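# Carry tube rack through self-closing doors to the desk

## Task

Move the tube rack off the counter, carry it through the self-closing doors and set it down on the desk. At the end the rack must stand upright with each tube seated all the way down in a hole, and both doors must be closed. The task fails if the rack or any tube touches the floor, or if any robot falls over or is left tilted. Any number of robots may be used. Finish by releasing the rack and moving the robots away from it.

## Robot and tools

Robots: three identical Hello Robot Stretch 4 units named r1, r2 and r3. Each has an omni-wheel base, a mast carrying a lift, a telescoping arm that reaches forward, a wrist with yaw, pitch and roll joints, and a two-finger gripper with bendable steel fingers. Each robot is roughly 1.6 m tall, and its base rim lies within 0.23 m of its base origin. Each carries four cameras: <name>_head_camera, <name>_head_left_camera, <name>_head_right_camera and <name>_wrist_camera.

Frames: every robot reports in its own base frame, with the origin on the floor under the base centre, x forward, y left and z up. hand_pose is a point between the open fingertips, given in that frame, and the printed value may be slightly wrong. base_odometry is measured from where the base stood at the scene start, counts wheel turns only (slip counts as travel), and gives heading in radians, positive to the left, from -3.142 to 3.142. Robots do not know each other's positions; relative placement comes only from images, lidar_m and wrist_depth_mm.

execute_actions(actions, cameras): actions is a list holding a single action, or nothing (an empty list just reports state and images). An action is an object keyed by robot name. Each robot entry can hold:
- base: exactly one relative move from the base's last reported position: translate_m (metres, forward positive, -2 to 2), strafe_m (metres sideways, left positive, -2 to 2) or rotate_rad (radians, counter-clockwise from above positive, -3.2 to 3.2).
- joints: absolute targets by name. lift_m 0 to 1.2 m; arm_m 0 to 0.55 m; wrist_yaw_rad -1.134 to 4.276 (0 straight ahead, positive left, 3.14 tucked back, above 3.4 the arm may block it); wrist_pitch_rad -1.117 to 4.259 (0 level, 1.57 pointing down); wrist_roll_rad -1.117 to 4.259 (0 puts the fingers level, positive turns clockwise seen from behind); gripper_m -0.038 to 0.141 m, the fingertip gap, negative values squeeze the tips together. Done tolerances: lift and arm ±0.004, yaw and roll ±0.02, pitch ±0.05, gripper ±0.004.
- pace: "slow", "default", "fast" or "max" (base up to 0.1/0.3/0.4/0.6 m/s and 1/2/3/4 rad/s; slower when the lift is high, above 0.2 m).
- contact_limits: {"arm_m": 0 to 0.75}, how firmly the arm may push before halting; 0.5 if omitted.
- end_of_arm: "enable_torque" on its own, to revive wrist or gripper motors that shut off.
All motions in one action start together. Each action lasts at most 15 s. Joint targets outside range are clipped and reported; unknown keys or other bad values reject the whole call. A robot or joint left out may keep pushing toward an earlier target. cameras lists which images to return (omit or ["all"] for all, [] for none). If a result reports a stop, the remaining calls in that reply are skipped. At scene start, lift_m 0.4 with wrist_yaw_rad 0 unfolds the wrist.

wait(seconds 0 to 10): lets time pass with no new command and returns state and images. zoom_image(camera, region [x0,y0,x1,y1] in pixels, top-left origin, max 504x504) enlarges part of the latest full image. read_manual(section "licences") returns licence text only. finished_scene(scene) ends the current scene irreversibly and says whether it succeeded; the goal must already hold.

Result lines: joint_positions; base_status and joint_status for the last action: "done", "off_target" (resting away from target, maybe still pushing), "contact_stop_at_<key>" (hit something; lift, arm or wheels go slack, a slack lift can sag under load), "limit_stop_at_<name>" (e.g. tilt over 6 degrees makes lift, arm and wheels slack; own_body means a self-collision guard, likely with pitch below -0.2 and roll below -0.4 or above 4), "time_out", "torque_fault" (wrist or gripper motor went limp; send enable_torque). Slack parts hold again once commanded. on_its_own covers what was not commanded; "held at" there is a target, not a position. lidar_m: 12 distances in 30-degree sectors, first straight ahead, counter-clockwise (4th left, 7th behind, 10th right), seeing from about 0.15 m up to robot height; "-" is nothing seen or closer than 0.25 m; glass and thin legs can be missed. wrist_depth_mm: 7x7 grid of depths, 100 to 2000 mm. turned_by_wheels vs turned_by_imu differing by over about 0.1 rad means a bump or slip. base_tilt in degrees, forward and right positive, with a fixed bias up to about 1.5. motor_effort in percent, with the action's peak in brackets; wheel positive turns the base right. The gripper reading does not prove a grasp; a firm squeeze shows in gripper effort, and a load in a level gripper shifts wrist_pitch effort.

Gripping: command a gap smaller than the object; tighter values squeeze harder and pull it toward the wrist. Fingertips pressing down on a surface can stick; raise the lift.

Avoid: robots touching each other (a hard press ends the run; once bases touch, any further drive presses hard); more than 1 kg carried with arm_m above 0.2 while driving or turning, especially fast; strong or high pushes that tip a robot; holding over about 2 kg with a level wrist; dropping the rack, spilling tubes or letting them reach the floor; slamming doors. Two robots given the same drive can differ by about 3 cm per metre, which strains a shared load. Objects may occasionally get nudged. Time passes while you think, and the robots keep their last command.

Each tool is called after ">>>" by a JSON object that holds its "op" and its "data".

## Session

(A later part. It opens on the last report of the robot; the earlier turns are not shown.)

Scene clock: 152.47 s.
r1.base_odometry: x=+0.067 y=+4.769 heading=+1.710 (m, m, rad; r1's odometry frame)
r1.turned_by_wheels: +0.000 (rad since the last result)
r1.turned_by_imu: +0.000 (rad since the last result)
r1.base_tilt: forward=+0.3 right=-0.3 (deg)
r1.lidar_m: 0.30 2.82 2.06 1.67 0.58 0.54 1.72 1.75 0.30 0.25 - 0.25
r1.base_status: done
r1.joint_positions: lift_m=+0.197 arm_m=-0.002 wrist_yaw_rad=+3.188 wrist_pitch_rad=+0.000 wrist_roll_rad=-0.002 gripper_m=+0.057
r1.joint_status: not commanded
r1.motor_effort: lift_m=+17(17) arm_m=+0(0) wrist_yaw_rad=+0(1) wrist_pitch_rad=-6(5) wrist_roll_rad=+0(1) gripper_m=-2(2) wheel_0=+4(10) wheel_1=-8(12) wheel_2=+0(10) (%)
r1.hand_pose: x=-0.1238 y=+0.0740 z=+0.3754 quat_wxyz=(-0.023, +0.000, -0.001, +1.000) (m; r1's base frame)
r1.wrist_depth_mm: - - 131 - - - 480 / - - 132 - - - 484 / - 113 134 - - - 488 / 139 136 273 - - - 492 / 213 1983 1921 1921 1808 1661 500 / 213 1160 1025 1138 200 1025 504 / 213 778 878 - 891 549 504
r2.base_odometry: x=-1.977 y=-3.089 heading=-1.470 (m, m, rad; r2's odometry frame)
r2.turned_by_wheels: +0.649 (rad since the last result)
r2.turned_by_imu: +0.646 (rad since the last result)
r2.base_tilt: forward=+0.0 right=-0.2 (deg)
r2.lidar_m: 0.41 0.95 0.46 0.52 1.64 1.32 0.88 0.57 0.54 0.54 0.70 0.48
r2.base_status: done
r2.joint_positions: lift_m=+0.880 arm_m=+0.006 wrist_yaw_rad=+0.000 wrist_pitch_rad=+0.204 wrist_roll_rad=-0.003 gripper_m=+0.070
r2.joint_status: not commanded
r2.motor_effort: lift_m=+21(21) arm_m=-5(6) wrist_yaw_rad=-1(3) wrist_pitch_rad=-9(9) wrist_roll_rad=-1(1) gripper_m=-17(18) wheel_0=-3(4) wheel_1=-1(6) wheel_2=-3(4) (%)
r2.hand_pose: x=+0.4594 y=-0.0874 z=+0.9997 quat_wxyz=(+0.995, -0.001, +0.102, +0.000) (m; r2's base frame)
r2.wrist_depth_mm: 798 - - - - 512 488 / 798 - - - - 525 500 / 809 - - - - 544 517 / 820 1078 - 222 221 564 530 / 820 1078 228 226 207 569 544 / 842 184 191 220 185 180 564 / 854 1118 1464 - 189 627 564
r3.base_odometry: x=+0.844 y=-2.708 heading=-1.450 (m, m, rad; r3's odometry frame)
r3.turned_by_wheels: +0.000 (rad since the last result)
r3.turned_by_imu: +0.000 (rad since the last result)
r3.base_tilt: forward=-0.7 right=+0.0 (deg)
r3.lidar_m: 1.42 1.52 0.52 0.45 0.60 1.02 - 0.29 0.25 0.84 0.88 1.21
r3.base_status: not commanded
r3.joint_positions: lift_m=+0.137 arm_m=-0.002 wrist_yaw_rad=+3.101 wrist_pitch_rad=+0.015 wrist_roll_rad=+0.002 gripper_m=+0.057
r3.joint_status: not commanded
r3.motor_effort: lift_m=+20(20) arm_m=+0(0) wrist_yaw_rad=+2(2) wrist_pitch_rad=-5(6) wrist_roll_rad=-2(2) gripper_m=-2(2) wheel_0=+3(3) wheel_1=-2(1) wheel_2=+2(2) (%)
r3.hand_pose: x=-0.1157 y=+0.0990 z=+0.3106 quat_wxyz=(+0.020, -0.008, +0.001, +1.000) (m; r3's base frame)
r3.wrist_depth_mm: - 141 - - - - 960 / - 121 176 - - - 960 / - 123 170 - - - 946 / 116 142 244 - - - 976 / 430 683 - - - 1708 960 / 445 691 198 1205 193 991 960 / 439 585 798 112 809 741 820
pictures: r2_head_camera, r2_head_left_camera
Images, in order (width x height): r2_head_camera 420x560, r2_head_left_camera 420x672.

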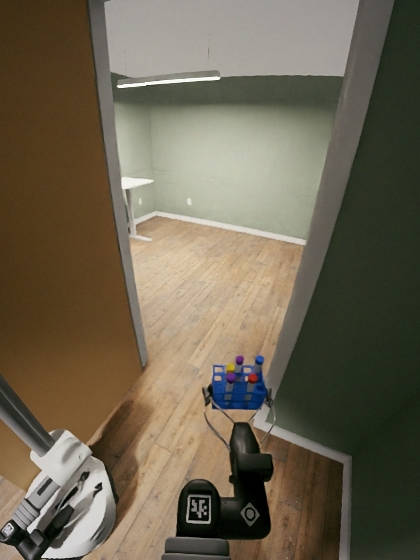

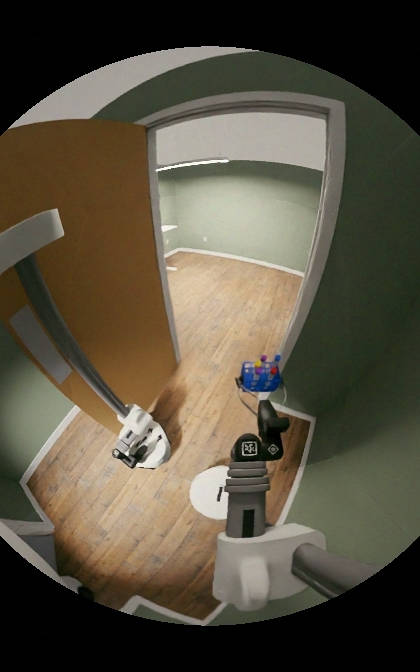

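>>> {"op": "execute_actions", "data": {"actions": [{"r2": {"base": {"translate_m": 1.9}, "joints": {"lift_m": 1.05}}, "r1": {"base": {"translate_m": -0.66}, "pace": "slow"}}], "cameras": ["r2_head_left_camera"]}}

>>> {"op": "execute_actions", "data": {"actions": [{"r2": {"base": {"rotate_rad": 1.0}, "pace": "slow"}, "r3": {"base": {"translate_m": -0.2}}, "r1": {"base": {"translate_m": -0.2}}}], "cameras": ["r2_head_camera", "r2_wrist_camera", "r1_head_left_camera"]}}

Scene clock: 168.20 s.
r1.base_odometry: x=+0.158 y=+4.115 heading=+1.710 (m, m, rad; r1's odometry frame)
r1.turned_by_wheels: +0.000 (rad since the last result)
r1.turned_by_imu: -0.001 (rad since the last result)
r1.base_tilt: forward=+0.4 right=-0.3 (deg)
r1.lidar_m: 0.25 0.25 0.35 0.42 0.99 1.35 1.07 1.09 1.16 0.55 0.29 0.25
r1.base_status: done
r1.joint_positions: lift_m=+0.197 arm_m=-0.002 wrist_yaw_rad=+3.188 wrist_pitch_rad=+0.000 wrist_roll_rad=-0.002 gripper_m=+0.057
r1.joint_status: not commanded
r1.motor_effort: lift_m=+17(17) arm_m=+0(0) wrist_yaw_rad=+1(2) wrist_pitch_rad=-5(7) wrist_roll_rad=-2(1) gripper_m=-4(3) wheel_0=-4(5) wheel_1=-2(10) wheel_2=+2(7) (%)
r1.hand_pose: x=-0.1238 y=+0.0740 z=+0.3754 quat_wxyz=(-0.023, +0.000, -0.001, +1.000) (m; r1's base frame)
r1.wrist_depth_mm: - - 131 - - - 1308 / - - 132 - - - 1336 / - 113 134 - - - 1336 / 139 136 273 - - - 1336 / 213 1863 1255 1921 - 1863 1336 / 213 1138 1008 1118 200 1255 1160 / 213 788 866 - 904 842 878
r2.base_odometry: x=-1.786 y=-4.980 heading=-1.470 (m, m, rad; r2's odometry frame)
r2.turned_by_wheels: +0.000 (rad since the last result)
r2.turned_by_imu: +0.002 (rad since the last result)
r2.base_tilt: forward=+0.0 right=-0.3 (deg)
r2.lidar_m: 0.41 1.71 1.60 1.19 0.80 0.76 1.63 1.03 2.03 2.36 2.59 0.41
r2.base_status: done
r2.joint_positions: lift_m=+1.050 arm_m=+0.006 wrist_yaw_rad=+0.000 wrist_pitch_rad=+0.203 wrist_roll_rad=-0.003 gripper_m=+0.070
r2.joint_status: all done
r2.motor_effort: lift_m=+22(26) arm_m=-5(5) wrist_yaw_rad=-2(2) wrist_pitch_rad=-9(9) wrist_roll_rad=-1(0) gripper_m=-15(21) wheel_0=-1(5) wheel_1=+1(6) wheel_2=+1(11) (%)
r2.hand_pose: x=+0.4594 y=-0.0874 z=+1.1697 quat_wxyz=(+0.995, -0.001, +0.102, +0.000) (m; r2's base frame)
r2.wrist_depth_mm: - - - - 1863 1863 1708 / - - - - - 1808 1708 / - - - - - 1921 1708 / - - - 221 221 1983 1808 / - - 227 226 206 1983 1808 / - 183 190 220 186 180 1863 / 1808 1863 1661 - 189 1863 1756
r3.base_odometry: x=+0.844 y=-2.708 heading=-1.450 (m, m, rad; r3's odometry frame)
r3.turned_by_wheels: +0.000 (rad since the last result)
r3.turned_by_imu: +0.001 (rad since the last result)
r3.base_tilt: forward=-0.7 right=+0.0 (deg)
r3.lidar_m: 1.06 1.11 1.28 1.20 1.20 1.06 1.50 0.29 0.25 0.84 0.88 1.19
r3.base_status: not commanded
r3.joint_positions: lift_m=+0.137 arm_m=-0.002 wrist_yaw_rad=+3.101 wrist_pitch_rad=+0.015 wrist_roll_rad=+0.002 gripper_m=+0.057
r3.joint_status: not commanded
r3.motor_effort: lift_m=+20(20) arm_m=+0(0) wrist_yaw_rad=+1(2) wrist_pitch_rad=-5(6) wrist_roll_rad=-3(2) gripper_m=-1(4) wheel_0=+3(3) wheel_1=-1(2) wheel_2=+2(2) (%)
r3.hand_pose: x=-0.1157 y=+0.0990 z=+0.3106 quat_wxyz=(+0.020, -0.008, +0.001, +1.000) (m; r3's base frame)
r3.wrist_depth_mm: - 141 - - - - 960 / - 121 176 - - - 946 / - 122 170 - - - 960 / 116 142 244 - - - 960 / 433 699 1708 1756 - 1756 946 / 442 691 198 1205 193 1008 960 / 442 585 809 112 798 750 831
pictures: r2_head_left_camera
Images, in order (width x height): r2_head_left_camera 420x672.

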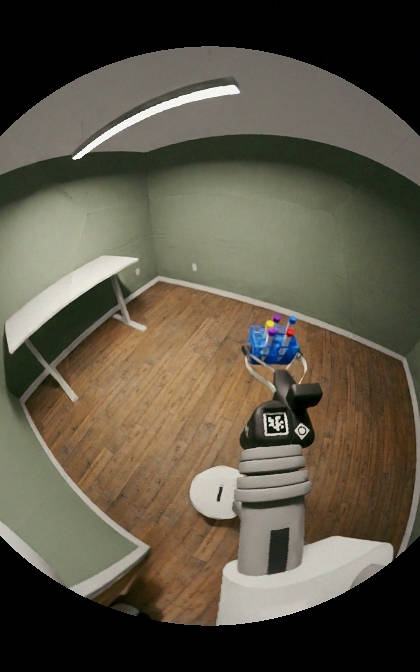

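Scene clock: 170.50 s.
r1.base_odometry: x=+0.186 y=+3.917 heading=+1.710 (m, m, rad; r1's odometry frame)
r1.turned_by_wheels: +0.000 (rad since the last result)
r1.turned_by_imu: +0.000 (rad since the last result)
r1.base_tilt: forward=+0.3 right=-0.3 (deg)
r1.lidar_m: 0.37 0.39 0.48 0.94 0.99 1.34 1.08 1.09 1.15 1.13 0.54 0.40
r1.base_status: done
r1.joint_positions: lift_m=+0.197 arm_m=-0.002 wrist_yaw_rad=+3.188 wrist_pitch_rad=+0.000 wrist_roll_rad=-0.002 gripper_m=+0.057
r1.joint_status: not commanded
r1.motor_effort: lift_m=+17(17) arm_m=+0(0) wrist_yaw_rad=+1(0) wrist_pitch_rad=-5(8) wrist_roll_rad=-1(2) gripper_m=-1(4) wheel_0=-3(5) wheel_1=-3(7) wheel_2=+1(7) (%)
r1.hand_pose: x=-0.1238 y=+0.0740 z=+0.3754 quat_wxyz=(-0.023, +0.000, -0.001, +1.000) (m; r1's base frame)
r1.wrist_depth_mm: - - 131 - 1983 1983 1336 / - - 132 - - 1983 1366 / - 113 134 - 1983 1983 1336 / 138 136 273 - 1983 - 1308 / 214 1618 1229 1921 - 1808 1308 / 213 1138 1008 1118 200 1255 1182 / 213 798 878 - 904 842 891
r2.base_odometry: x=-1.786 y=-4.980 heading=-0.470 (m, m, rad; r2's odometry frame)
r2.turned_by_wheels: +1.000 (rad since the last result)
r2.turned_by_imu: +0.994 (rad since the last result)
r2.base_tilt: forward=+0.0 right=-0.2 (deg)
r2.lidar_m: 0.41 1.27 0.80 0.75 1.31 1.03 1.84 2.35 2.63 2.38 2.41 0.44
r2.base_status: done
r2.joint_positions: lift_m=+1.050 arm_m=+0.006 wrist_yaw_rad=+0.000 wrist_pitch_rad=+0.203 wrist_roll_rad=-0.003 gripper_m=+0.070
r2.joint_status: not commanded
r2.motor_effort: lift_m=+21(22) arm_m=-5(5) wrist_yaw_rad=-2(2) wrist_pitch_rad=-9(9) wrist_roll_rad=-2(1) gripper_m=-16(19) wheel_0=-1(9) wheel_1=-2(5) wheel_2=-2(5) (%)
r2.hand_pose: x=+0.4594 y=-0.0874 z=+1.1697 quat_wxyz=(+0.995, -0.001, +0.102, +0.000) (m; r2's base frame)
r2.wrist_depth_mm: 1537 1863 1983 - - - - / 1499 1921 - - - - - / 1464 - - - - - - / 1430 - 1430 221 226 - - / 1397 - 228 227 206 - - / 1464 184 190 219 186 180 - / 1464 1756 1618 - 189 1863 1863
r3.base_odometry: x=+0.820 y=-2.510 heading=-1.450 (m, m, rad; r3's odometry frame)
r3.turned_by_wheels: +0.000 (rad since the last result)
r3.turned_by_imu: +0.000 (rad since the last result)
r3.base_tilt: forward=-0.8 right=+0.1 (deg)
r3.lidar_m: 1.09 1.12 1.31 1.20 0.92 0.92 1.27 0.29 0.25 - 0.25 0.25
r3.base_status: done
r3.joint_positions: lift_m=+0.137 arm_m=-0.002 wrist_yaw_rad=+3.101 wrist_pitch_rad=+0.015 wrist_roll_rad=+0.002 gripper_m=+0.057
r3.joint_status: not commanded
r3.motor_effort: lift_m=+20(20) arm_m=+1(0) wrist_yaw_rad=+2(0) wrist_pitch_rad=-6(6) wrist_roll_rad=-2(3) gripper_m=-4(0) wheel_0=+2(3) wheel_1=-3(7) wheel_2=+0(9) (%)
r3.hand_pose: x=-0.1157 y=+0.0990 z=+0.3106 quat_wxyz=(+0.020, -0.008, +0.001, +1.000) (m; r3's base frame)
r3.wrist_depth_mm: - 141 - - - - 768 / - 121 175 - - - 778 / - 122 169 - - - 778 / 116 142 243 - - - 759 / 442 715 1661 1661 - - 788 / 452 715 199 1205 193 1160 778 / 449 603 809 113 798 741 759
pictures: r1_head_left_camera, r2_head_camera, r2_wrist_camera
Images, in order (width x height): r1_head_left_camera 420x672, r2_head_camera 420x560, r2_wrist_camera 616x392.

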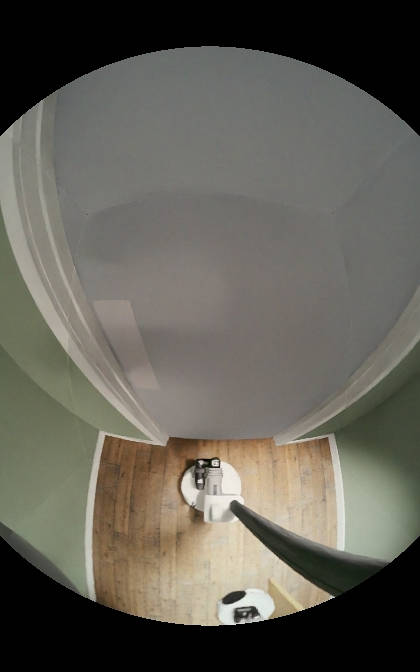

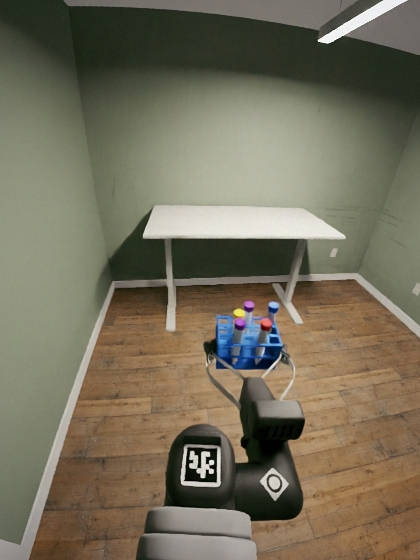

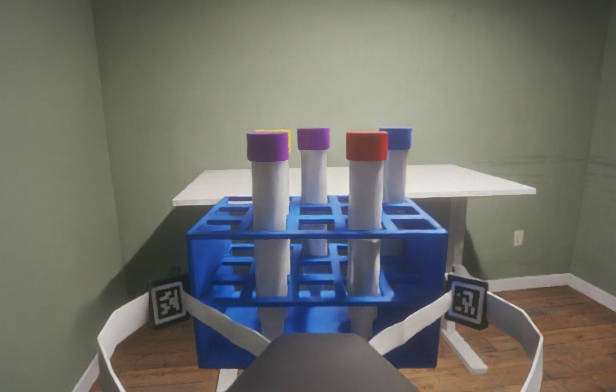

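>>> {"op": "execute_actions", "data": {"actions": [{"r2": {"base": {"translate_m": 1.15}, "joints": {"arm_m": 0.22, "lift_m": 0.96}}, "r3": {"base": {"strafe_m": 0.24}, "pace": "slow"}}], "cameras": ["r2_head_camera"]}}

Scene clock: 180.13 s.
r1.base_odometry: x=+0.186 y=+3.917 heading=+1.710 (m, m, rad; r1's odometry frame)
r1.turned_by_wheels: +0.000 (rad since the last result)
r1.turned_by_imu: -0.004 (rad since the last result)
r1.base_tilt: forward=+0.3 right=-0.3 (deg)
r1.lidar_m: 0.37 0.40 0.46 0.93 0.99 1.35 1.05 1.12 1.16 1.12 0.55 0.39
r1.base_status: not commanded
r1.joint_positions: lift_m=+0.197 arm_m=-0.002 wrist_yaw_rad=+3.188 wrist_pitch_rad=+0.000 wrist_roll_rad=-0.002 gripper_m=+0.057
r1.joint_status: not commanded
r1.motor_effort: lift_m=+17(17) arm_m=+0(1) wrist_yaw_rad=+1(1) wrist_pitch_rad=-6(7) wrist_roll_rad=+1(0) gripper_m=-3(2) wheel_0=-3(3) wheel_1=-3(4) wheel_2=+1(1) (%)
r1.hand_pose: x=-0.1238 y=+0.0740 z=+0.3754 quat_wxyz=(-0.023, +0.000, -0.001, +1.000) (m; r1's base frame)
r1.wrist_depth_mm: - - 132 - 1983 1983 1308 / - - 132 - 1983 - 1308 / - 113 134 - 1983 - 1336 / 139 136 273 1430 1983 - 1308 / 213 1983 1255 1281 1983 1808 1308 / 213 1160 991 1160 200 1229 1160 / 213 788 878 - 904 842 878
r2.base_odometry: x=-0.761 y=-5.501 heading=-0.470 (m, m, rad; r2's odometry frame)
r2.turned_by_wheels: +0.000 (rad since the last result)
r2.turned_by_imu: +0.002 (rad since the last result)
r2.base_tilt: forward=+0.0 right=-0.2 (deg)
r2.lidar_m: 0.47 0.48 0.59 0.91 0.93 1.14 2.37 3.50 2.44 2.20 0.80 0.53
r2.base_status: done
r2.joint_positions: lift_m=+0.960 arm_m=+0.219 wrist_yaw_rad=+0.000 wrist_pitch_rad=+0.203 wrist_roll_rad=-0.003 gripper_m=+0.070
r2.joint_status: all done
r2.motor_effort: lift_m=+17(17) arm_m=+6(4) wrist_yaw_rad=-1(0) wrist_pitch_rad=-8(9) wrist_roll_rad=-2(1) gripper_m=-21(19) wheel_0=+1(4) wheel_1=+0(5) wheel_2=+2(9) (%)
r2.hand_pose: x=+0.6725 y=-0.0874 z=+1.0801 quat_wxyz=(+0.995, -0.001, +0.102, +0.000) (m; r2's base frame)
r2.wrist_depth_mm: 723 741 759 778 798 831 866 / 732 768 788 798 831 854 891 / 759 798 809 809 842 904 931 / 798 809 820 221 227 904 960 / 615 597 227 226 207 591 597 / 430 185 191 218 186 180 424 / 332 327 306 - 189 327 330
r3.base_odometry: x=+1.058 y=-2.480 heading=-1.450 (m, m, rad; r3's odometry frame)
r3.turned_by_wheels: +0.000 (rad since the last result)
r3.turned_by_imu: +0.002 (rad since the last result)
r3.base_tilt: forward=-0.7 right=+0.0 (deg)
r3.lidar_m: 1.05 1.43 1.01 0.96 0.93 0.73 4.01 0.54 0.26 0.25 1.37 0.25
r3.base_status: done
r3.joint_positions: lift_m=+0.137 arm_m=-0.002 wrist_yaw_rad=+3.101 wrist_pitch_rad=+0.015 wrist_roll_rad=+0.002 gripper_m=+0.057
r3.joint_status: not commanded
r3.motor_effort: lift_m=+20(20) arm_m=+0(0) wrist_yaw_rad=+2(1) wrist_pitch_rad=-5(6) wrist_roll_rad=-2(2) gripper_m=-5(3) wheel_0=+2(4) wheel_1=-3(9) wheel_2=-3(3) (%)
r3.hand_pose: x=-0.1157 y=+0.0990 z=+0.3106 quat_wxyz=(+0.020, -0.008, +0.001, +1.000) (m; r3's base frame)
r3.wrist_depth_mm: - 141 - - - 768 759 / - 121 175 - - 759 778 / - 122 170 - - 759 768 / 116 141 244 - - 759 768 / 1661 - - - - 768 768 / 1098 1205 198 1229 194 759 759 / 759 798 809 112 809 741 750
pictures: r2_head_camera
Images, in order (width x height): r2_head_camera 420x560.

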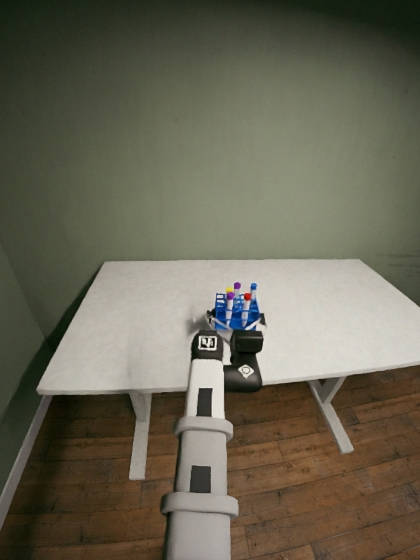

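>>> {"op": "execute_actions", "data": {"actions": [{"r2": {"joints": {"lift_m": 0.875}, "pace": "slow"}, "r3": {"base": {"translate_m": -0.6}}}], "cameras": []}}

Scene clock: 187.17 s.
r1.base_odometry: x=+0.186 y=+3.917 heading=+1.710 (m, m, rad; r1's odometry frame)
r1.turned_by_wheels: +0.000 (rad since the last result)
r1.turned_by_imu: -0.003 (rad since the last result)
r1.base_tilt: forward=+0.2 right=-0.3 (deg)
r1.lidar_m: 0.37 0.39 0.47 0.93 0.97 1.35 1.38 1.62 1.17 1.11 0.53 0.39
r1.base_status: not commanded
r1.joint_positions: lift_m=+0.197 arm_m=-0.002 wrist_yaw_rad=+3.188 wrist_pitch_rad=+0.000 wrist_roll_rad=-0.002 gripper_m=+0.057
r1.joint_status: not commanded
r1.motor_effort: lift_m=+17(17) arm_m=+0(0) wrist_yaw_rad=+1(0) wrist_pitch_rad=-6(6) wrist_roll_rad=+0(1) gripper_m=-3(2) wheel_0=-3(3) wheel_1=-3(3) wheel_2=+1(1) (%)
r1.hand_pose: x=-0.1238 y=+0.0740 z=+0.3754 quat_wxyz=(-0.023, +0.000, -0.001, +1.000) (m; r1's base frame)
r1.wrist_depth_mm: - - 131 1618 1983 1983 1308 / - - 132 1576 1983 1983 1336 / - 113 134 1576 1983 1983 1336 / 139 137 273 1661 - - 1336 / 213 1921 1863 1618 - 1863 1308 / 213 1182 991 1118 200 1229 1160 / 213 798 878 - 904 842 891
r2.base_odometry: x=-0.761 y=-5.501 heading=-0.470 (m, m, rad; r2's odometry frame)
r2.turned_by_wheels: +0.000 (rad since the last result)
r2.turned_by_imu: +0.002 (rad since the last result)
r2.base_tilt: forward=+0.1 right=-0.3 (deg)
r2.lidar_m: 0.47 0.48 0.60 0.92 0.92 1.15 2.34 3.49 2.41 2.20 0.77 0.52
r2.base_status: not commanded
r2.joint_positions: lift_m=+0.875 arm_m=+0.219 wrist_yaw_rad=+0.000 wrist_pitch_rad=+0.203 wrist_roll_rad=-0.003 gripper_m=+0.070
r2.joint_status: all done
r2.motor_effort: lift_m=+17(19) arm_m=+5(5) wrist_yaw_rad=-1(1) wrist_pitch_rad=-9(9) wrist_roll_rad=-2(2) gripper_m=-14(19) wheel_0=+1(1) wheel_1=+0(0) wheel_2=+2(2) (%)
r2.hand_pose: x=+0.6725 y=-0.0874 z=+0.9951 quat_wxyz=(+0.995, -0.001, +0.102, +0.000) (m; r2's base frame)
r2.wrist_depth_mm: 715 741 759 778 820 831 866 / 732 768 788 831 854 866 891 / 768 778 809 820 842 891 917 / 654 640 569 221 222 627 615 / 382 382 227 226 207 375 370 / 270 184 191 220 186 180 264 / 208 204 200 - 189 206 209
r3.base_odometry: x=+0.986 y=-1.885 heading=-1.450 (m, m, rad; r3's odometry frame)
r3.turned_by_wheels: +0.000 (rad since the last result)
r3.turned_by_imu: -0.001 (rad since the last result)
r3.base_tilt: forward=-0.7 right=+0.0 (deg)
r3.lidar_m: 0.26 0.39 1.01 0.37 0.37 2.86 3.32 2.77 0.53 0.30 0.25 0.25
r3.base_status: done
r3.joint_positions: lift_m=+0.137 arm_m=-0.002 wrist_yaw_rad=+3.101 wrist_pitch_rad=+0.015 wrist_roll_rad=+0.002 gripper_m=+0.057
r3.joint_status: not commanded
r3.motor_effort: lift_m=+20(20) arm_m=+0(0) wrist_yaw_rad=+2(1) wrist_pitch_rad=-6(4) wrist_roll_rad=-2(1) gripper_m=-2(1) wheel_0=-1(6) wheel_1=-1(6) wheel_2=-2(7) (%)
r3.hand_pose: x=-0.1157 y=+0.0990 z=+0.3106 quat_wxyz=(+0.020, -0.008, +0.001, +1.000) (m; r3's base frame)
r3.wrist_depth_mm: - 141 - - - - - / - 121 175 - - - - / - 123 170 - - - - / 116 141 244 - - - - / 1708 - - - - - - / 1078 1205 198 1229 193 1182 1160 / 768 788 809 112 798 750 842
pictures: none
No camera images: the call's "cameras" was empty. Leave "cameras" out to get every camera's image.

>>> {"op": "execute_actions", "data": {"actions": [{"r2": {"joints": {"lift_m": 0.865}, "pace": "slow"}, "r3": {"base": {"translate_m": -0.1}, "pace": "slow"}}], "cameras": []}}

>>> {"op": "execute_actions", "data": {"actions": [{"r2": {"joints": {"gripper_m": 0.141}}, "r3": {"base": {"translate_m": -0.2}, "pace": "slow"}}], "cameras": ["r2_wrist_camera"]}}

>>> {"op": "execute_actions", "data": {"actions": [{"r2": {"joints": {"arm_m": 0.01}, "base": {"translate_m": -0.2}}, "r3": {"base": {"translate_m": -0.3}}}], "cameras": ["r2_wrist_camera", "r3_head_left_camera", "r1_head_left_camera"]}}

Scene clock: 195.80 s.
r1.base_odometry: x=+0.186 y=+3.917 heading=+1.710 (m, m, rad; r1's odometry frame)
r1.turned_by_wheels: +0.000 (rad since the last result)
r1.turned_by_imu: -0.002 (rad since the last result)
r1.base_tilt: forward=+0.4 right=-0.4 (deg)
r1.lidar_m: 0.37 0.38 0.48 0.93 0.98 1.36 1.60 1.62 1.18 1.11 0.55 0.38
r1.base_status: not commanded
r1.joint_positions: lift_m=+0.197 arm_m=-0.002 wrist_yaw_rad=+3.188 wrist_pitch_rad=+0.000 wrist_roll_rad=-0.002 gripper_m=+0.057
r1.joint_status: not commanded
r1.motor_effort: lift_m=+17(17) arm_m=+0(0) wrist_yaw_rad=+1(0) wrist_pitch_rad=-5(7) wrist_roll_rad=-2(1) gripper_m=-2(2) wheel_0=-3(3) wheel_1=-3(3) wheel_2=+1(1) (%)
r1.hand_pose: x=-0.1238 y=+0.0740 z=+0.3754 quat_wxyz=(-0.023, +0.000, -0.001, +1.000) (m; r1's base frame)
r1.wrist_depth_mm: - - 131 1808 1983 1921 1308 / - - 132 1808 - 1983 1366 / - 113 134 1808 1983 1921 1336 / 138 136 273 1863 - 1983 1308 / 214 1983 1983 1808 1921 1921 1308 / 213 1160 1008 1118 200 1229 1182 / 212 798 878 - 904 842 878
r2.base_odometry: x=-0.761 y=-5.501 heading=-0.470 (m, m, rad; r2's odometry frame)
r2.turned_by_wheels: +0.000 (rad since the last result)
r2.turned_by_imu: +0.001 (rad since the last result)
r2.base_tilt: forward=+0.0 right=-0.3 (deg)
r2.lidar_m: 0.47 0.48 0.61 0.92 0.92 1.15 2.35 3.51 2.42 2.20 0.78 0.52
r2.base_status: not commanded
r2.joint_positions: lift_m=+0.865 arm_m=+0.219 wrist_yaw_rad=+0.000 wrist_pitch_rad=+0.203 wrist_roll_rad=-0.003 gripper_m=+0.070
r2.joint_status: all done
r2.motor_effort: lift_m=+17(13) arm_m=+6(5) wrist_yaw_rad=-1(1) wrist_pitch_rad=-8(8) wrist_roll_rad=-1(2) gripper_m=-19(18) wheel_0=+1(2) wheel_1=+0(0) wheel_2=+2(2) (%)
r2.hand_pose: x=+0.6725 y=-0.0874 z=+0.9851 quat_wxyz=(+0.995, -0.001, +0.102, +0.000) (m; r2's base frame)
r2.wrist_depth_mm: 732 732 750 788 809 842 866 / 741 778 788 809 831 866 904 / 750 778 798 809 842 904 946 / 609 603 530 222 222 585 580 / 353 357 226 227 207 343 343 / 250 184 190 220 186 180 245 / 194 190 190 - 185 191 191
r3.base_odometry: x=+0.974 y=-1.785 heading=-1.450 (m, m, rad; r3's odometry frame)
r3.turned_by_wheels: +0.000 (rad since the last result)
r3.turned_by_imu: +0.001 (rad since the last result)
r3.base_tilt: forward=-0.7 right=+0.0 (deg)
r3.lidar_m: 0.25 0.25 1.02 0.35 2.14 2.85 3.24 2.78 1.57 0.36 0.25 -
r3.base_status: done
r3.joint_positions: lift_m=+0.137 arm_m=-0.002 wrist_yaw_rad=+3.101 wrist_pitch_rad=+0.015 wrist_roll_rad=+0.002 gripper_m=+0.057
r3.joint_status: not commanded
r3.motor_effort: lift_m=+20(20) arm_m=+0(0) wrist_yaw_rad=+2(3) wrist_pitch_rad=-6(6) wrist_roll_rad=-1(3) gripper_m=-3(3) wheel_0=+12(11) wheel_1=+0(4) wheel_2=-5(10) (%)
r3.hand_pose: x=-0.1157 y=+0.0990 z=+0.3106 quat_wxyz=(+0.020, -0.008, +0.001, +1.000) (m; r3's base frame)
r3.wrist_depth_mm: - 141 - - - - - / - 121 176 - - - - / - 123 169 - - - - / 116 141 243 - - - - / 1661 - - - - - - / 1078 1205 199 1205 194 1205 1160 / 778 809 809 112 809 741 820
pictures: none
No camera images: the call's "cameras" was empty. Leave "cameras" out to get every camera's image.

Scene clock: 199.10 s.
r1.base_odometry: x=+0.186 y=+3.917 heading=+1.710 (m, m, rad; r1's odometry frame)
r1.turned_by_wheels: +0.000 (rad since the last result)
r1.turned_by_imu: -0.001 (rad since the last result)
r1.base_tilt: forward=+0.4 right=-0.3 (deg)
r1.lidar_m: 0.36 0.39 0.47 0.94 0.98 1.34 1.86 1.61 1.17 1.12 0.56 0.37
r1.base_status: not commanded
r1.joint_positions: lift_m=+0.197 arm_m=-0.002 wrist_yaw_rad=+3.188 wrist_pitch_rad=+0.000 wrist_roll_rad=-0.002 gripper_m=+0.057
r1.joint_status: not commanded
r1.motor_effort: lift_m=+17(17) arm_m=+0(0) wrist_yaw_rad=+1(2) wrist_pitch_rad=-5(7) wrist_roll_rad=-1(1) gripper_m=-3(4) wheel_0=-3(3) wheel_1=-4(4) wheel_2=+1(1) (%)
r1.hand_pose: x=-0.1238 y=+0.0740 z=+0.3754 quat_wxyz=(-0.023, +0.000, -0.001, +1.000) (m; r1's base frame)
r1.wrist_depth_mm: - - 131 1921 1921 1921 1336 / - - 132 1983 1983 1983 1336 / - 113 134 1983 - 1983 1336 / 139 136 273 1983 - 1983 1308 / 213 1983 - 1983 1921 1808 1308 / 213 1138 991 1160 200 1229 1160 / 212 809 891 - 904 831 891
r2.base_odometry: x=-0.761 y=-5.501 heading=-0.470 (m, m, rad; r2's odometry frame)
r2.turned_by_wheels: +0.000 (rad since the last result)
r2.turned_by_imu: +0.001 (rad since the last result)
r2.base_tilt: forward=+0.0 right=-0.2 (deg)
r2.lidar_m: 0.47 0.47 0.60 0.91 0.92 1.16 1.49 3.49 2.44 2.20 0.79 0.53
r2.base_status: not commanded
r2.joint_positions: lift_m=+0.865 arm_m=+0.219 wrist_yaw_rad=+0.000 wrist_pitch_rad=+0.202 wrist_roll_rad=-0.003 gripper_m=+0.141
r2.joint_status: all done
r2.motor_effort: lift_m=+17(17) arm_m=+5(5) wrist_yaw_rad=-1(1) wrist_pitch_rad=-4(8) wrist_roll_rad=-1(0) gripper_m=+2(17) wheel_0=+1(1) wheel_1=+0(0) wheel_2=+2(2) (%)
r2.hand_pose: x=+0.6726 y=-0.0874 z=+0.9856 quat_wxyz=(+0.995, -0.001, +0.101, +0.000) (m; r2's base frame)
r2.wrist_depth_mm: 715 741 759 798 809 842 866 / 750 759 788 820 842 854 891 / 759 778 820 831 854 891 931 / 609 603 535 227 247 580 585 / 355 357 231 208 207 351 347 / 252 239 200 206 206 222 247 / 195 194 196 - 204 185 197
r3.base_odometry: x=+0.950 y=-1.587 heading=-1.450 (m, m, rad; r3's odometry frame)
r3.turned_by_wheels: +0.000 (rad since the last result)
r3.turned_by_imu: +0.000 (rad since the last result)
r3.base_tilt: forward=-0.7 right=+0.1 (deg)
r3.lidar_m: 0.25 0.26 0.37 0.55 2.07 2.85 2.99 3.11 1.42 0.54 0.31 0.26
r3.base_status: done
r3.joint_positions: lift_m=+0.137 arm_m=-0.002 wrist_yaw_rad=+3.101 wrist_pitch_rad=+0.015 wrist_roll_rad=+0.002 gripper_m=+0.057
r3.joint_status: not commanded
r3.motor_effort: lift_m=+20(20) arm_m=+0(0) wrist_yaw_rad=+2(3) wrist_pitch_rad=-5(5) wrist_roll_rad=+0(3) gripper_m=-4(4) wheel_0=+0(9) wheel_1=-1(9) wheel_2=-1(7) (%)
r3.hand_pose: x=-0.1157 y=+0.0990 z=+0.3106 quat_wxyz=(+0.020, -0.008, +0.001, +1.000) (m; r3's base frame)
r3.wrist_depth_mm: - 141 - - - - - / - 121 175 - - - - / - 122 170 - - - - / 116 141 243 - - - - / 1708 - - - - - - / 1078 1229 198 1229 194 1205 1205 / 768 798 809 112 809 741 809
pictures: r2_wrist_camera
Images, in order (width x height): r2_wrist_camera 616x392.

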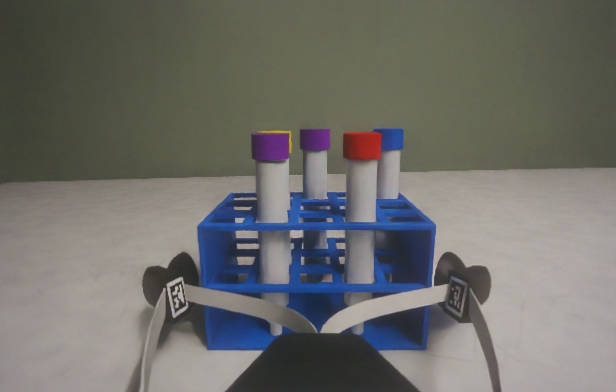

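Scene clock: 201.57 s.
r1.base_odometry: x=+0.186 y=+3.917 heading=+1.710 (m, m, rad; r1's odometry frame)
r1.turned_by_wheels: +0.000 (rad since the last result)
r1.turned_by_imu: -0.001 (rad since the last result)
r1.base_tilt: forward=+0.2 right=-0.3 (deg)
r1.lidar_m: 0.37 0.40 0.47 0.94 0.99 1.38 1.90 1.61 1.16 1.11 0.56 0.40
r1.base_status: not commanded
r1.joint_positions: lift_m=+0.197 arm_m=-0.002 wrist_yaw_rad=+3.188 wrist_pitch_rad=+0.000 wrist_roll_rad=-0.002 gripper_m=+0.057
r1.joint_status: not commanded
r1.motor_effort: lift_m=+17(17) arm_m=+0(0) wrist_yaw_rad=+1(0) wrist_pitch_rad=-5(4) wrist_roll_rad=+2(0) gripper_m=-4(3) wheel_0=-3(3) wheel_1=-3(4) wheel_2=+1(1) (%)
r1.hand_pose: x=-0.1238 y=+0.0740 z=+0.3754 quat_wxyz=(-0.023, +0.000, -0.001, +1.000) (m; r1's base frame)
r1.wrist_depth_mm: - - 131 - 1921 1983 1308 / - - 132 - 1983 1983 1308 / - 113 134 1983 1921 1921 1336 / 138 136 273 - - 1983 1308 / 214 1983 - - - 1863 1336 / 214 1160 991 1118 200 1229 1182 / 212 778 878 - 904 842 878
r2.base_odometry: x=-0.939 y=-5.410 heading=-0.470 (m, m, rad; r2's odometry frame)
r2.turned_by_wheels: +0.000 (rad since the last result)
r2.turned_by_imu: +0.001 (rad since the last result)
r2.base_tilt: forward=+0.0 right=-0.2 (deg)
r2.lidar_m: 0.66 0.67 0.97 0.87 0.90 1.11 1.14 3.31 2.48 2.23 1.14 0.73
r2.base_status: done
r2.joint_positions: lift_m=+0.865 arm_m=+0.011 wrist_yaw_rad=+0.000 wrist_pitch_rad=+0.202 wrist_roll_rad=-0.003 gripper_m=+0.141
r2.joint_status: all done
r2.motor_effort: lift_m=+17(17) arm_m=-6(5) wrist_yaw_rad=-1(2) wrist_pitch_rad=-6(6) wrist_roll_rad=-1(1) gripper_m=+3(1) wheel_0=-2(5) wheel_1=+1(5) wheel_2=-1(8) (%)
r2.hand_pose: x=+0.4645 y=-0.0875 z=+0.9854 quat_wxyz=(+0.995, -0.001, +0.101, +0.000) (m; r2's base frame)
r2.wrist_depth_mm: 1042 1078 1138 1160 1205 1229 1281 / 1118 1118 1160 1205 1229 1255 1308 / 1118 1160 1182 1042 1281 1281 1397 / 621 621 615 597 603 591 585 / 1182 452 1281 1336 1366 1464 1430 / 1229 820 1336 1366 1430 1499 1255 / 1308 1308 1366 - 1499 1537 1430
r3.base_odometry: x=+0.914 y=-1.289 heading=-1.450 (m, m, rad; r3's odometry frame)
r3.turned_by_wheels: +0.000 (rad since the last result)
r3.turned_by_imu: -0.001 (rad since the last result)
r3.base_tilt: forward=-0.7 right=+0.0 (deg)
r3.lidar_m: 0.50 0.53 0.59 1.67 2.09 2.80 2.70 2.81 1.12 1.16 0.69 0.54
r3.base_status: done
r3.joint_positions: lift_m=+0.137 arm_m=-0.002 wrist_yaw_rad=+3.101 wrist_pitch_rad=+0.015 wrist_roll_rad=+0.002 gripper_m=+0.057
r3.joint_status: not commanded
r3.motor_effort: lift_m=+20(20) arm_m=+0(0) wrist_yaw_rad=+1(0) wrist_pitch_rad=-6(6) wrist_roll_rad=-3(1) gripper_m=-6(4) wheel_0=-2(3) wheel_1=-1(5) wheel_2=-2(8) (%)
r3.hand_pose: x=-0.1157 y=+0.0990 z=+0.3106 quat_wxyz=(+0.020, -0.008, +0.001, +1.000) (m; r3's base frame)
r3.wrist_depth_mm: - 141 - - - - - / - 121 175 - - - - / - 122 170 - - - - / 116 141 244 - - - - / 1708 - - - - - - / 1060 1182 198 1229 193 1182 1182 / 759 798 809 112 809 759 820
pictures: r1_head_left_camera, r2_wrist_camera, r3_head_left_camera
Images, in order (width x height): r1_head_left_camera 420x672, r2_wrist_camera 616x392, r3_head_left_camera 420x672.

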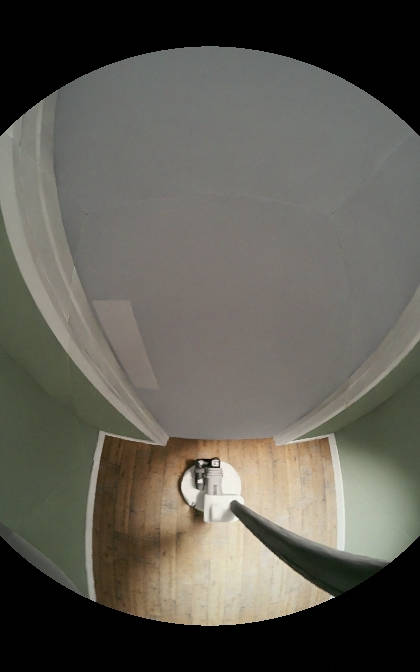

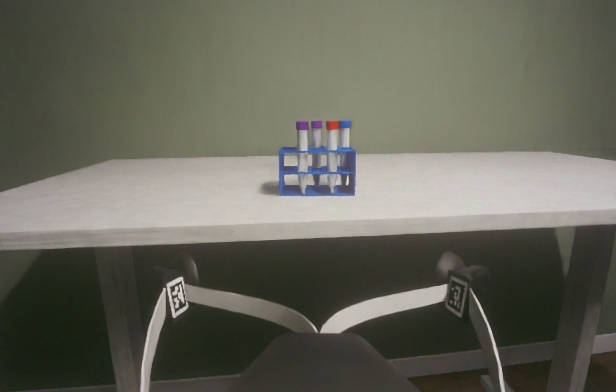

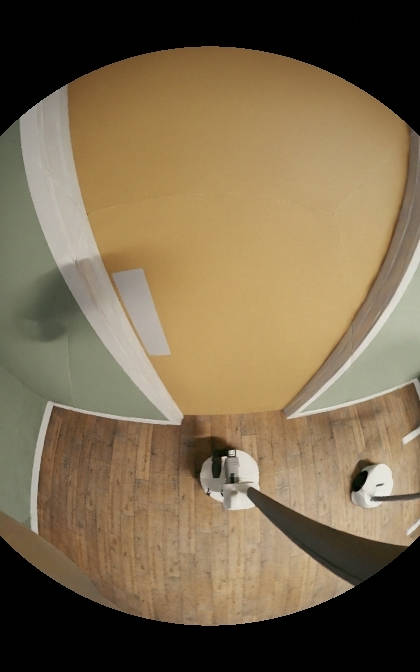

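>>> {"op": "execute_actions", "data": {"actions": []}}

Scene clock: 205.97 s.
r1.base_odometry: x=+0.186 y=+3.917 heading=+1.710 (m, m, rad; r1's odometry frame)
r1.turned_by_wheels: +0.000 (rad since the last result)
r1.turned_by_imu: -0.001 (rad since the last result)
r1.base_tilt: forward=+0.3 right=-0.3 (deg)
r1.lidar_m: 0.35 0.39 0.47 0.94 0.98 1.32 1.89 1.62 1.17 1.10 0.55 0.40
r1.base_status: not commanded
r1.joint_positions: lift_m=+0.197 arm_m=-0.002 wrist_yaw_rad=+3.188 wrist_pitch_rad=+0.000 wrist_roll_rad=-0.002 gripper_m=+0.057
r1.joint_status: not commanded
r1.motor_effort: lift_m=+17(17) arm_m=+0(0) wrist_yaw_rad=+2(0) wrist_pitch_rad=-7(4) wrist_roll_rad=-1(0) gripper_m=-3(3) wheel_0=-3(3) wheel_1=-3(4) wheel_2=+1(1) (%)
r1.hand_pose: x=-0.1238 y=+0.0740 z=+0.3754 quat_wxyz=(-0.023, +0.000, -0.001, +1.000) (m; r1's base frame)
r1.wrist_depth_mm: - - 132 1983 1921 1983 1336 / - - 132 - 1983 1983 1336 / - 113 134 - 1983 - 1308 / 138 136 273 - - 1983 1336 / 213 1983 - - - 1808 1336 / 213 1138 1008 1118 200 1255 1160 / 212 798 866 - 891 842 878
r2.base_odometry: x=-0.939 y=-5.410 heading=-0.470 (m, m, rad; r2's odometry frame)
r2.turned_by_wheels: +0.000 (rad since the last result)
r2.turned_by_imu: +0.001 (rad since the last result)
r2.base_tilt: forward=+0.0 right=-0.2 (deg)
r2.lidar_m: 0.66 0.68 0.97 0.89 0.89 1.08 1.14 3.29 2.47 2.24 1.11 0.74
r2.base_status: done
r2.joint_positions: lift_m=+0.865 arm_m=+0.011 wrist_yaw_rad=+0.000 wrist_pitch_rad=+0.202 wrist_roll_rad=-0.003 gripper_m=+0.141
r2.joint_status: all done
r2.motor_effort: lift_m=+17(17) arm_m=-6(5) wrist_yaw_rad=-1(2) wrist_pitch_rad=-5(6) wrist_roll_rad=+0(1) gripper_m=-2(1) wheel_0=-2(5) wheel_1=+1(5) wheel_2=-1(8) (%)
r2.hand_pose: x=+0.4645 y=-0.0875 z=+0.9854 quat_wxyz=(+0.995, -0.001, +0.101, +0.000) (m; r2's base frame)
r2.wrist_depth_mm: 1060 1098 1138 1160 1205 1229 1281 / 1078 1098 1138 1205 1229 1281 1336 / 1138 1138 1160 1042 1255 1336 1366 / 615 615 609 597 603 597 585 / 1182 452 1281 1336 1397 1397 1464 / 1229 820 1281 1366 1430 1499 1308 / 1308 1281 1430 - 1499 1464 1430
r3.base_odometry: x=+0.914 y=-1.289 heading=-1.450 (m, m, rad; r3's odometry frame)
r3.turned_by_wheels: +0.000 (rad since the last result)
r3.turned_by_imu: +0.000 (rad since the last result)
r3.base_tilt: forward=-0.7 right=-0.1 (deg)
r3.lidar_m: 0.49 0.54 0.61 1.70 2.11 2.77 2.71 2.81 1.12 1.14 0.68 0.56
r3.base_status: done
r3.joint_positions: lift_m=+0.137 arm_m=-0.002 wrist_yaw_rad=+3.101 wrist_pitch_rad=+0.015 wrist_roll_rad=+0.002 gripper_m=+0.057
r3.joint_status: not commanded
r3.motor_effort: lift_m=+20(20) arm_m=+0(0) wrist_yaw_rad=+3(0) wrist_pitch_rad=-5(6) wrist_roll_rad=-3(1) gripper_m=-3(4) wheel_0=-2(3) wheel_1=-1(5) wheel_2=-2(8) (%)
r3.hand_pose: x=-0.1157 y=+0.0990 z=+0.3106 quat_wxyz=(+0.020, -0.008, +0.001, +1.000) (m; r3's base frame)
r3.wrist_depth_mm: - 141 - - - - - / - 121 175 - - - - / - 122 170 - - - - / 116 141 244 - - - - / 1756 - - - - - - / 1078 1229 198 1205 194 1205 1205 / 759 788 798 112 809 741 820
pictures: r1_head_camera, r1_head_left_camera, r1_head_right_camera, r1_wrist_camera, r2_head_camera, r2_head_left_camera, r2_head_right_camera, r2_wrist_camera, r3_head_camera, r3_head_left_camera, r3_head_right_camera, r3_wrist_camera
Images, in order (width x height): r1_head_camera 420x560, r1_head_left_camera 420x672, r1_head_right_camera 420x672, r1_wrist_camera 616x392, r2_head_camera 420x560, r2_head_left_camera 420x672, r2_head_right_camera 420x672, r2_wrist_camera 616x392, r3_head_camera 420x560, r3_head_left_camera 420x672, r3_head_right_camera 420x672, r3_wrist_camera 616x392.

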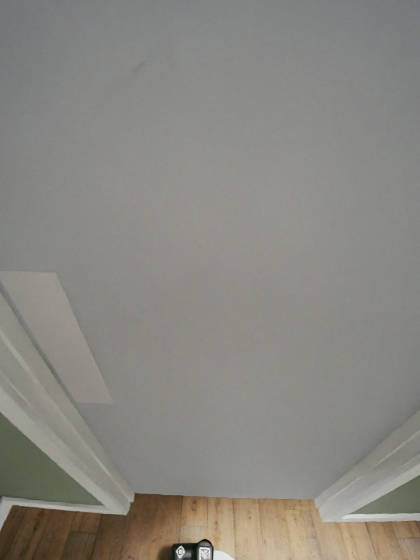

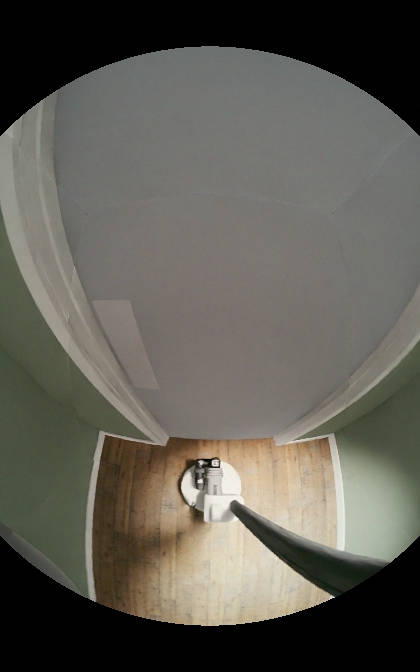

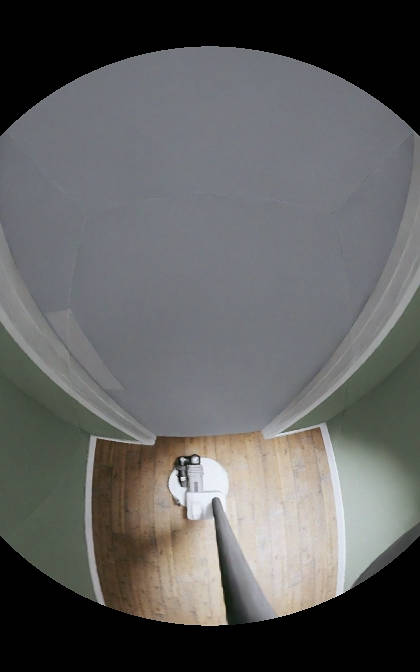

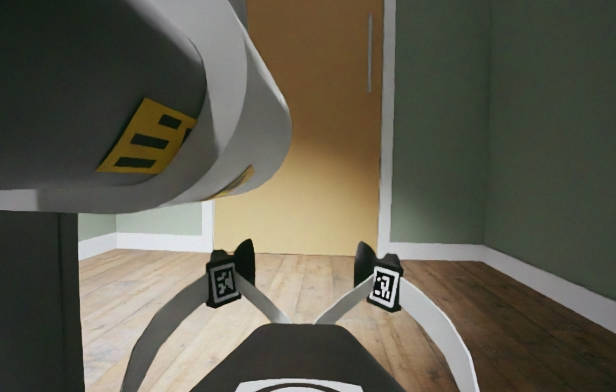

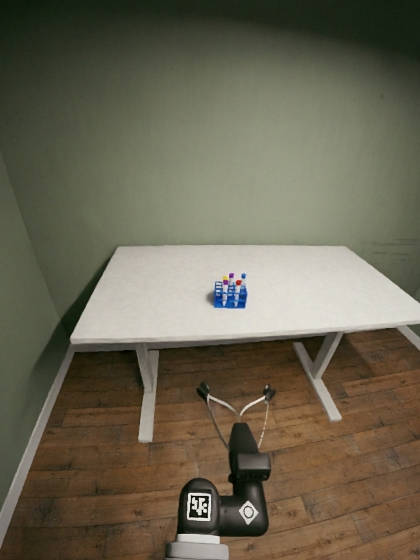

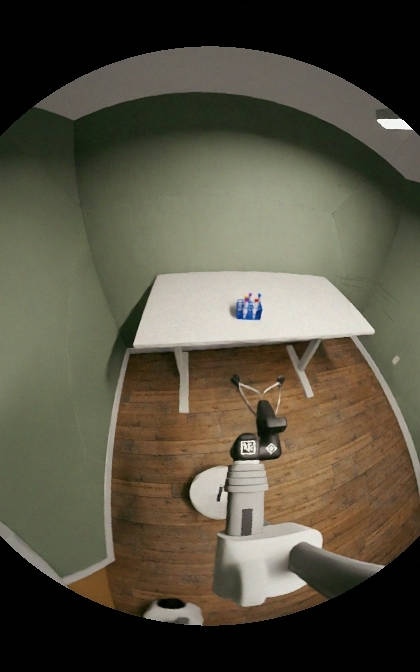

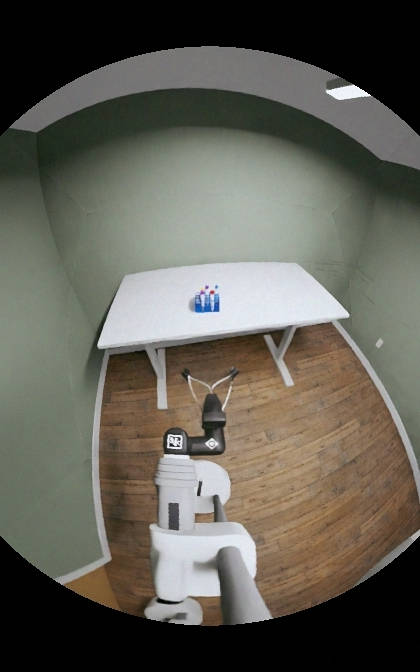

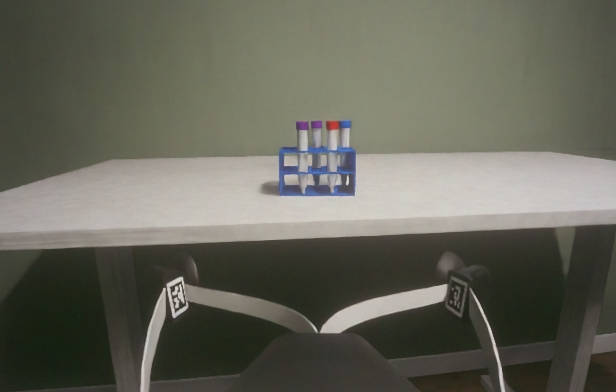

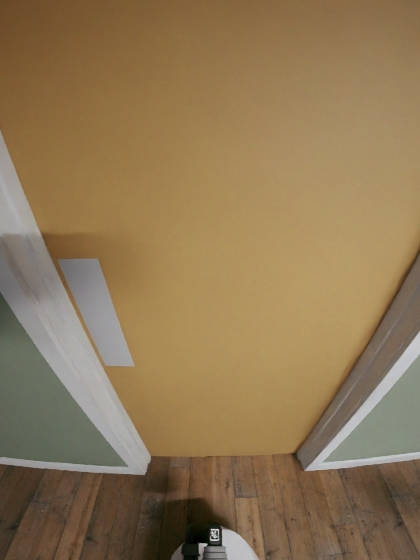

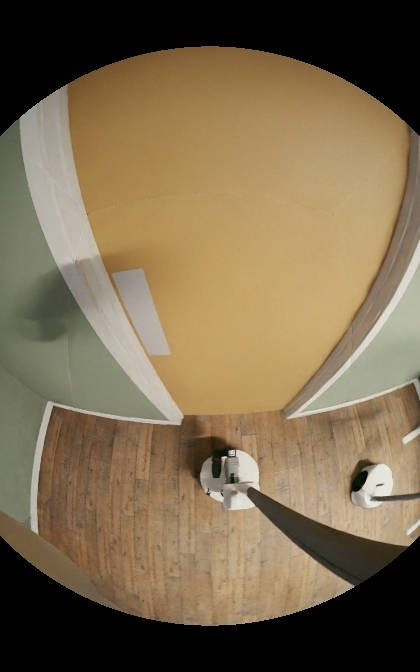

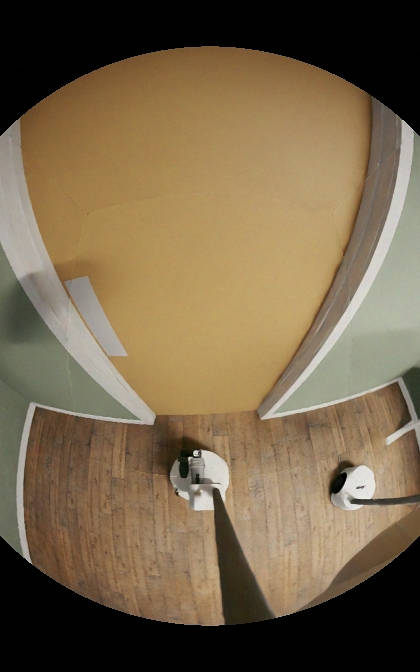

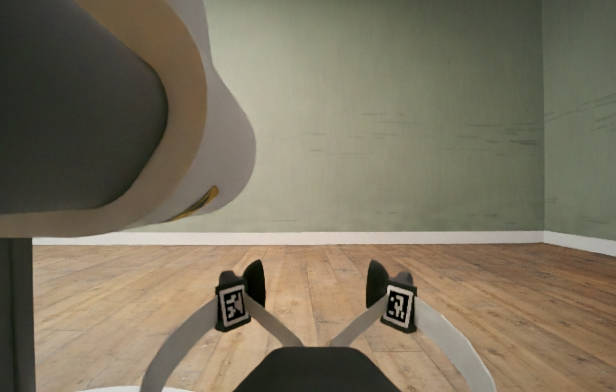

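>>> {"op": "finished_scene", "data": {"scene": 2}}

The scene is finished: the task was done.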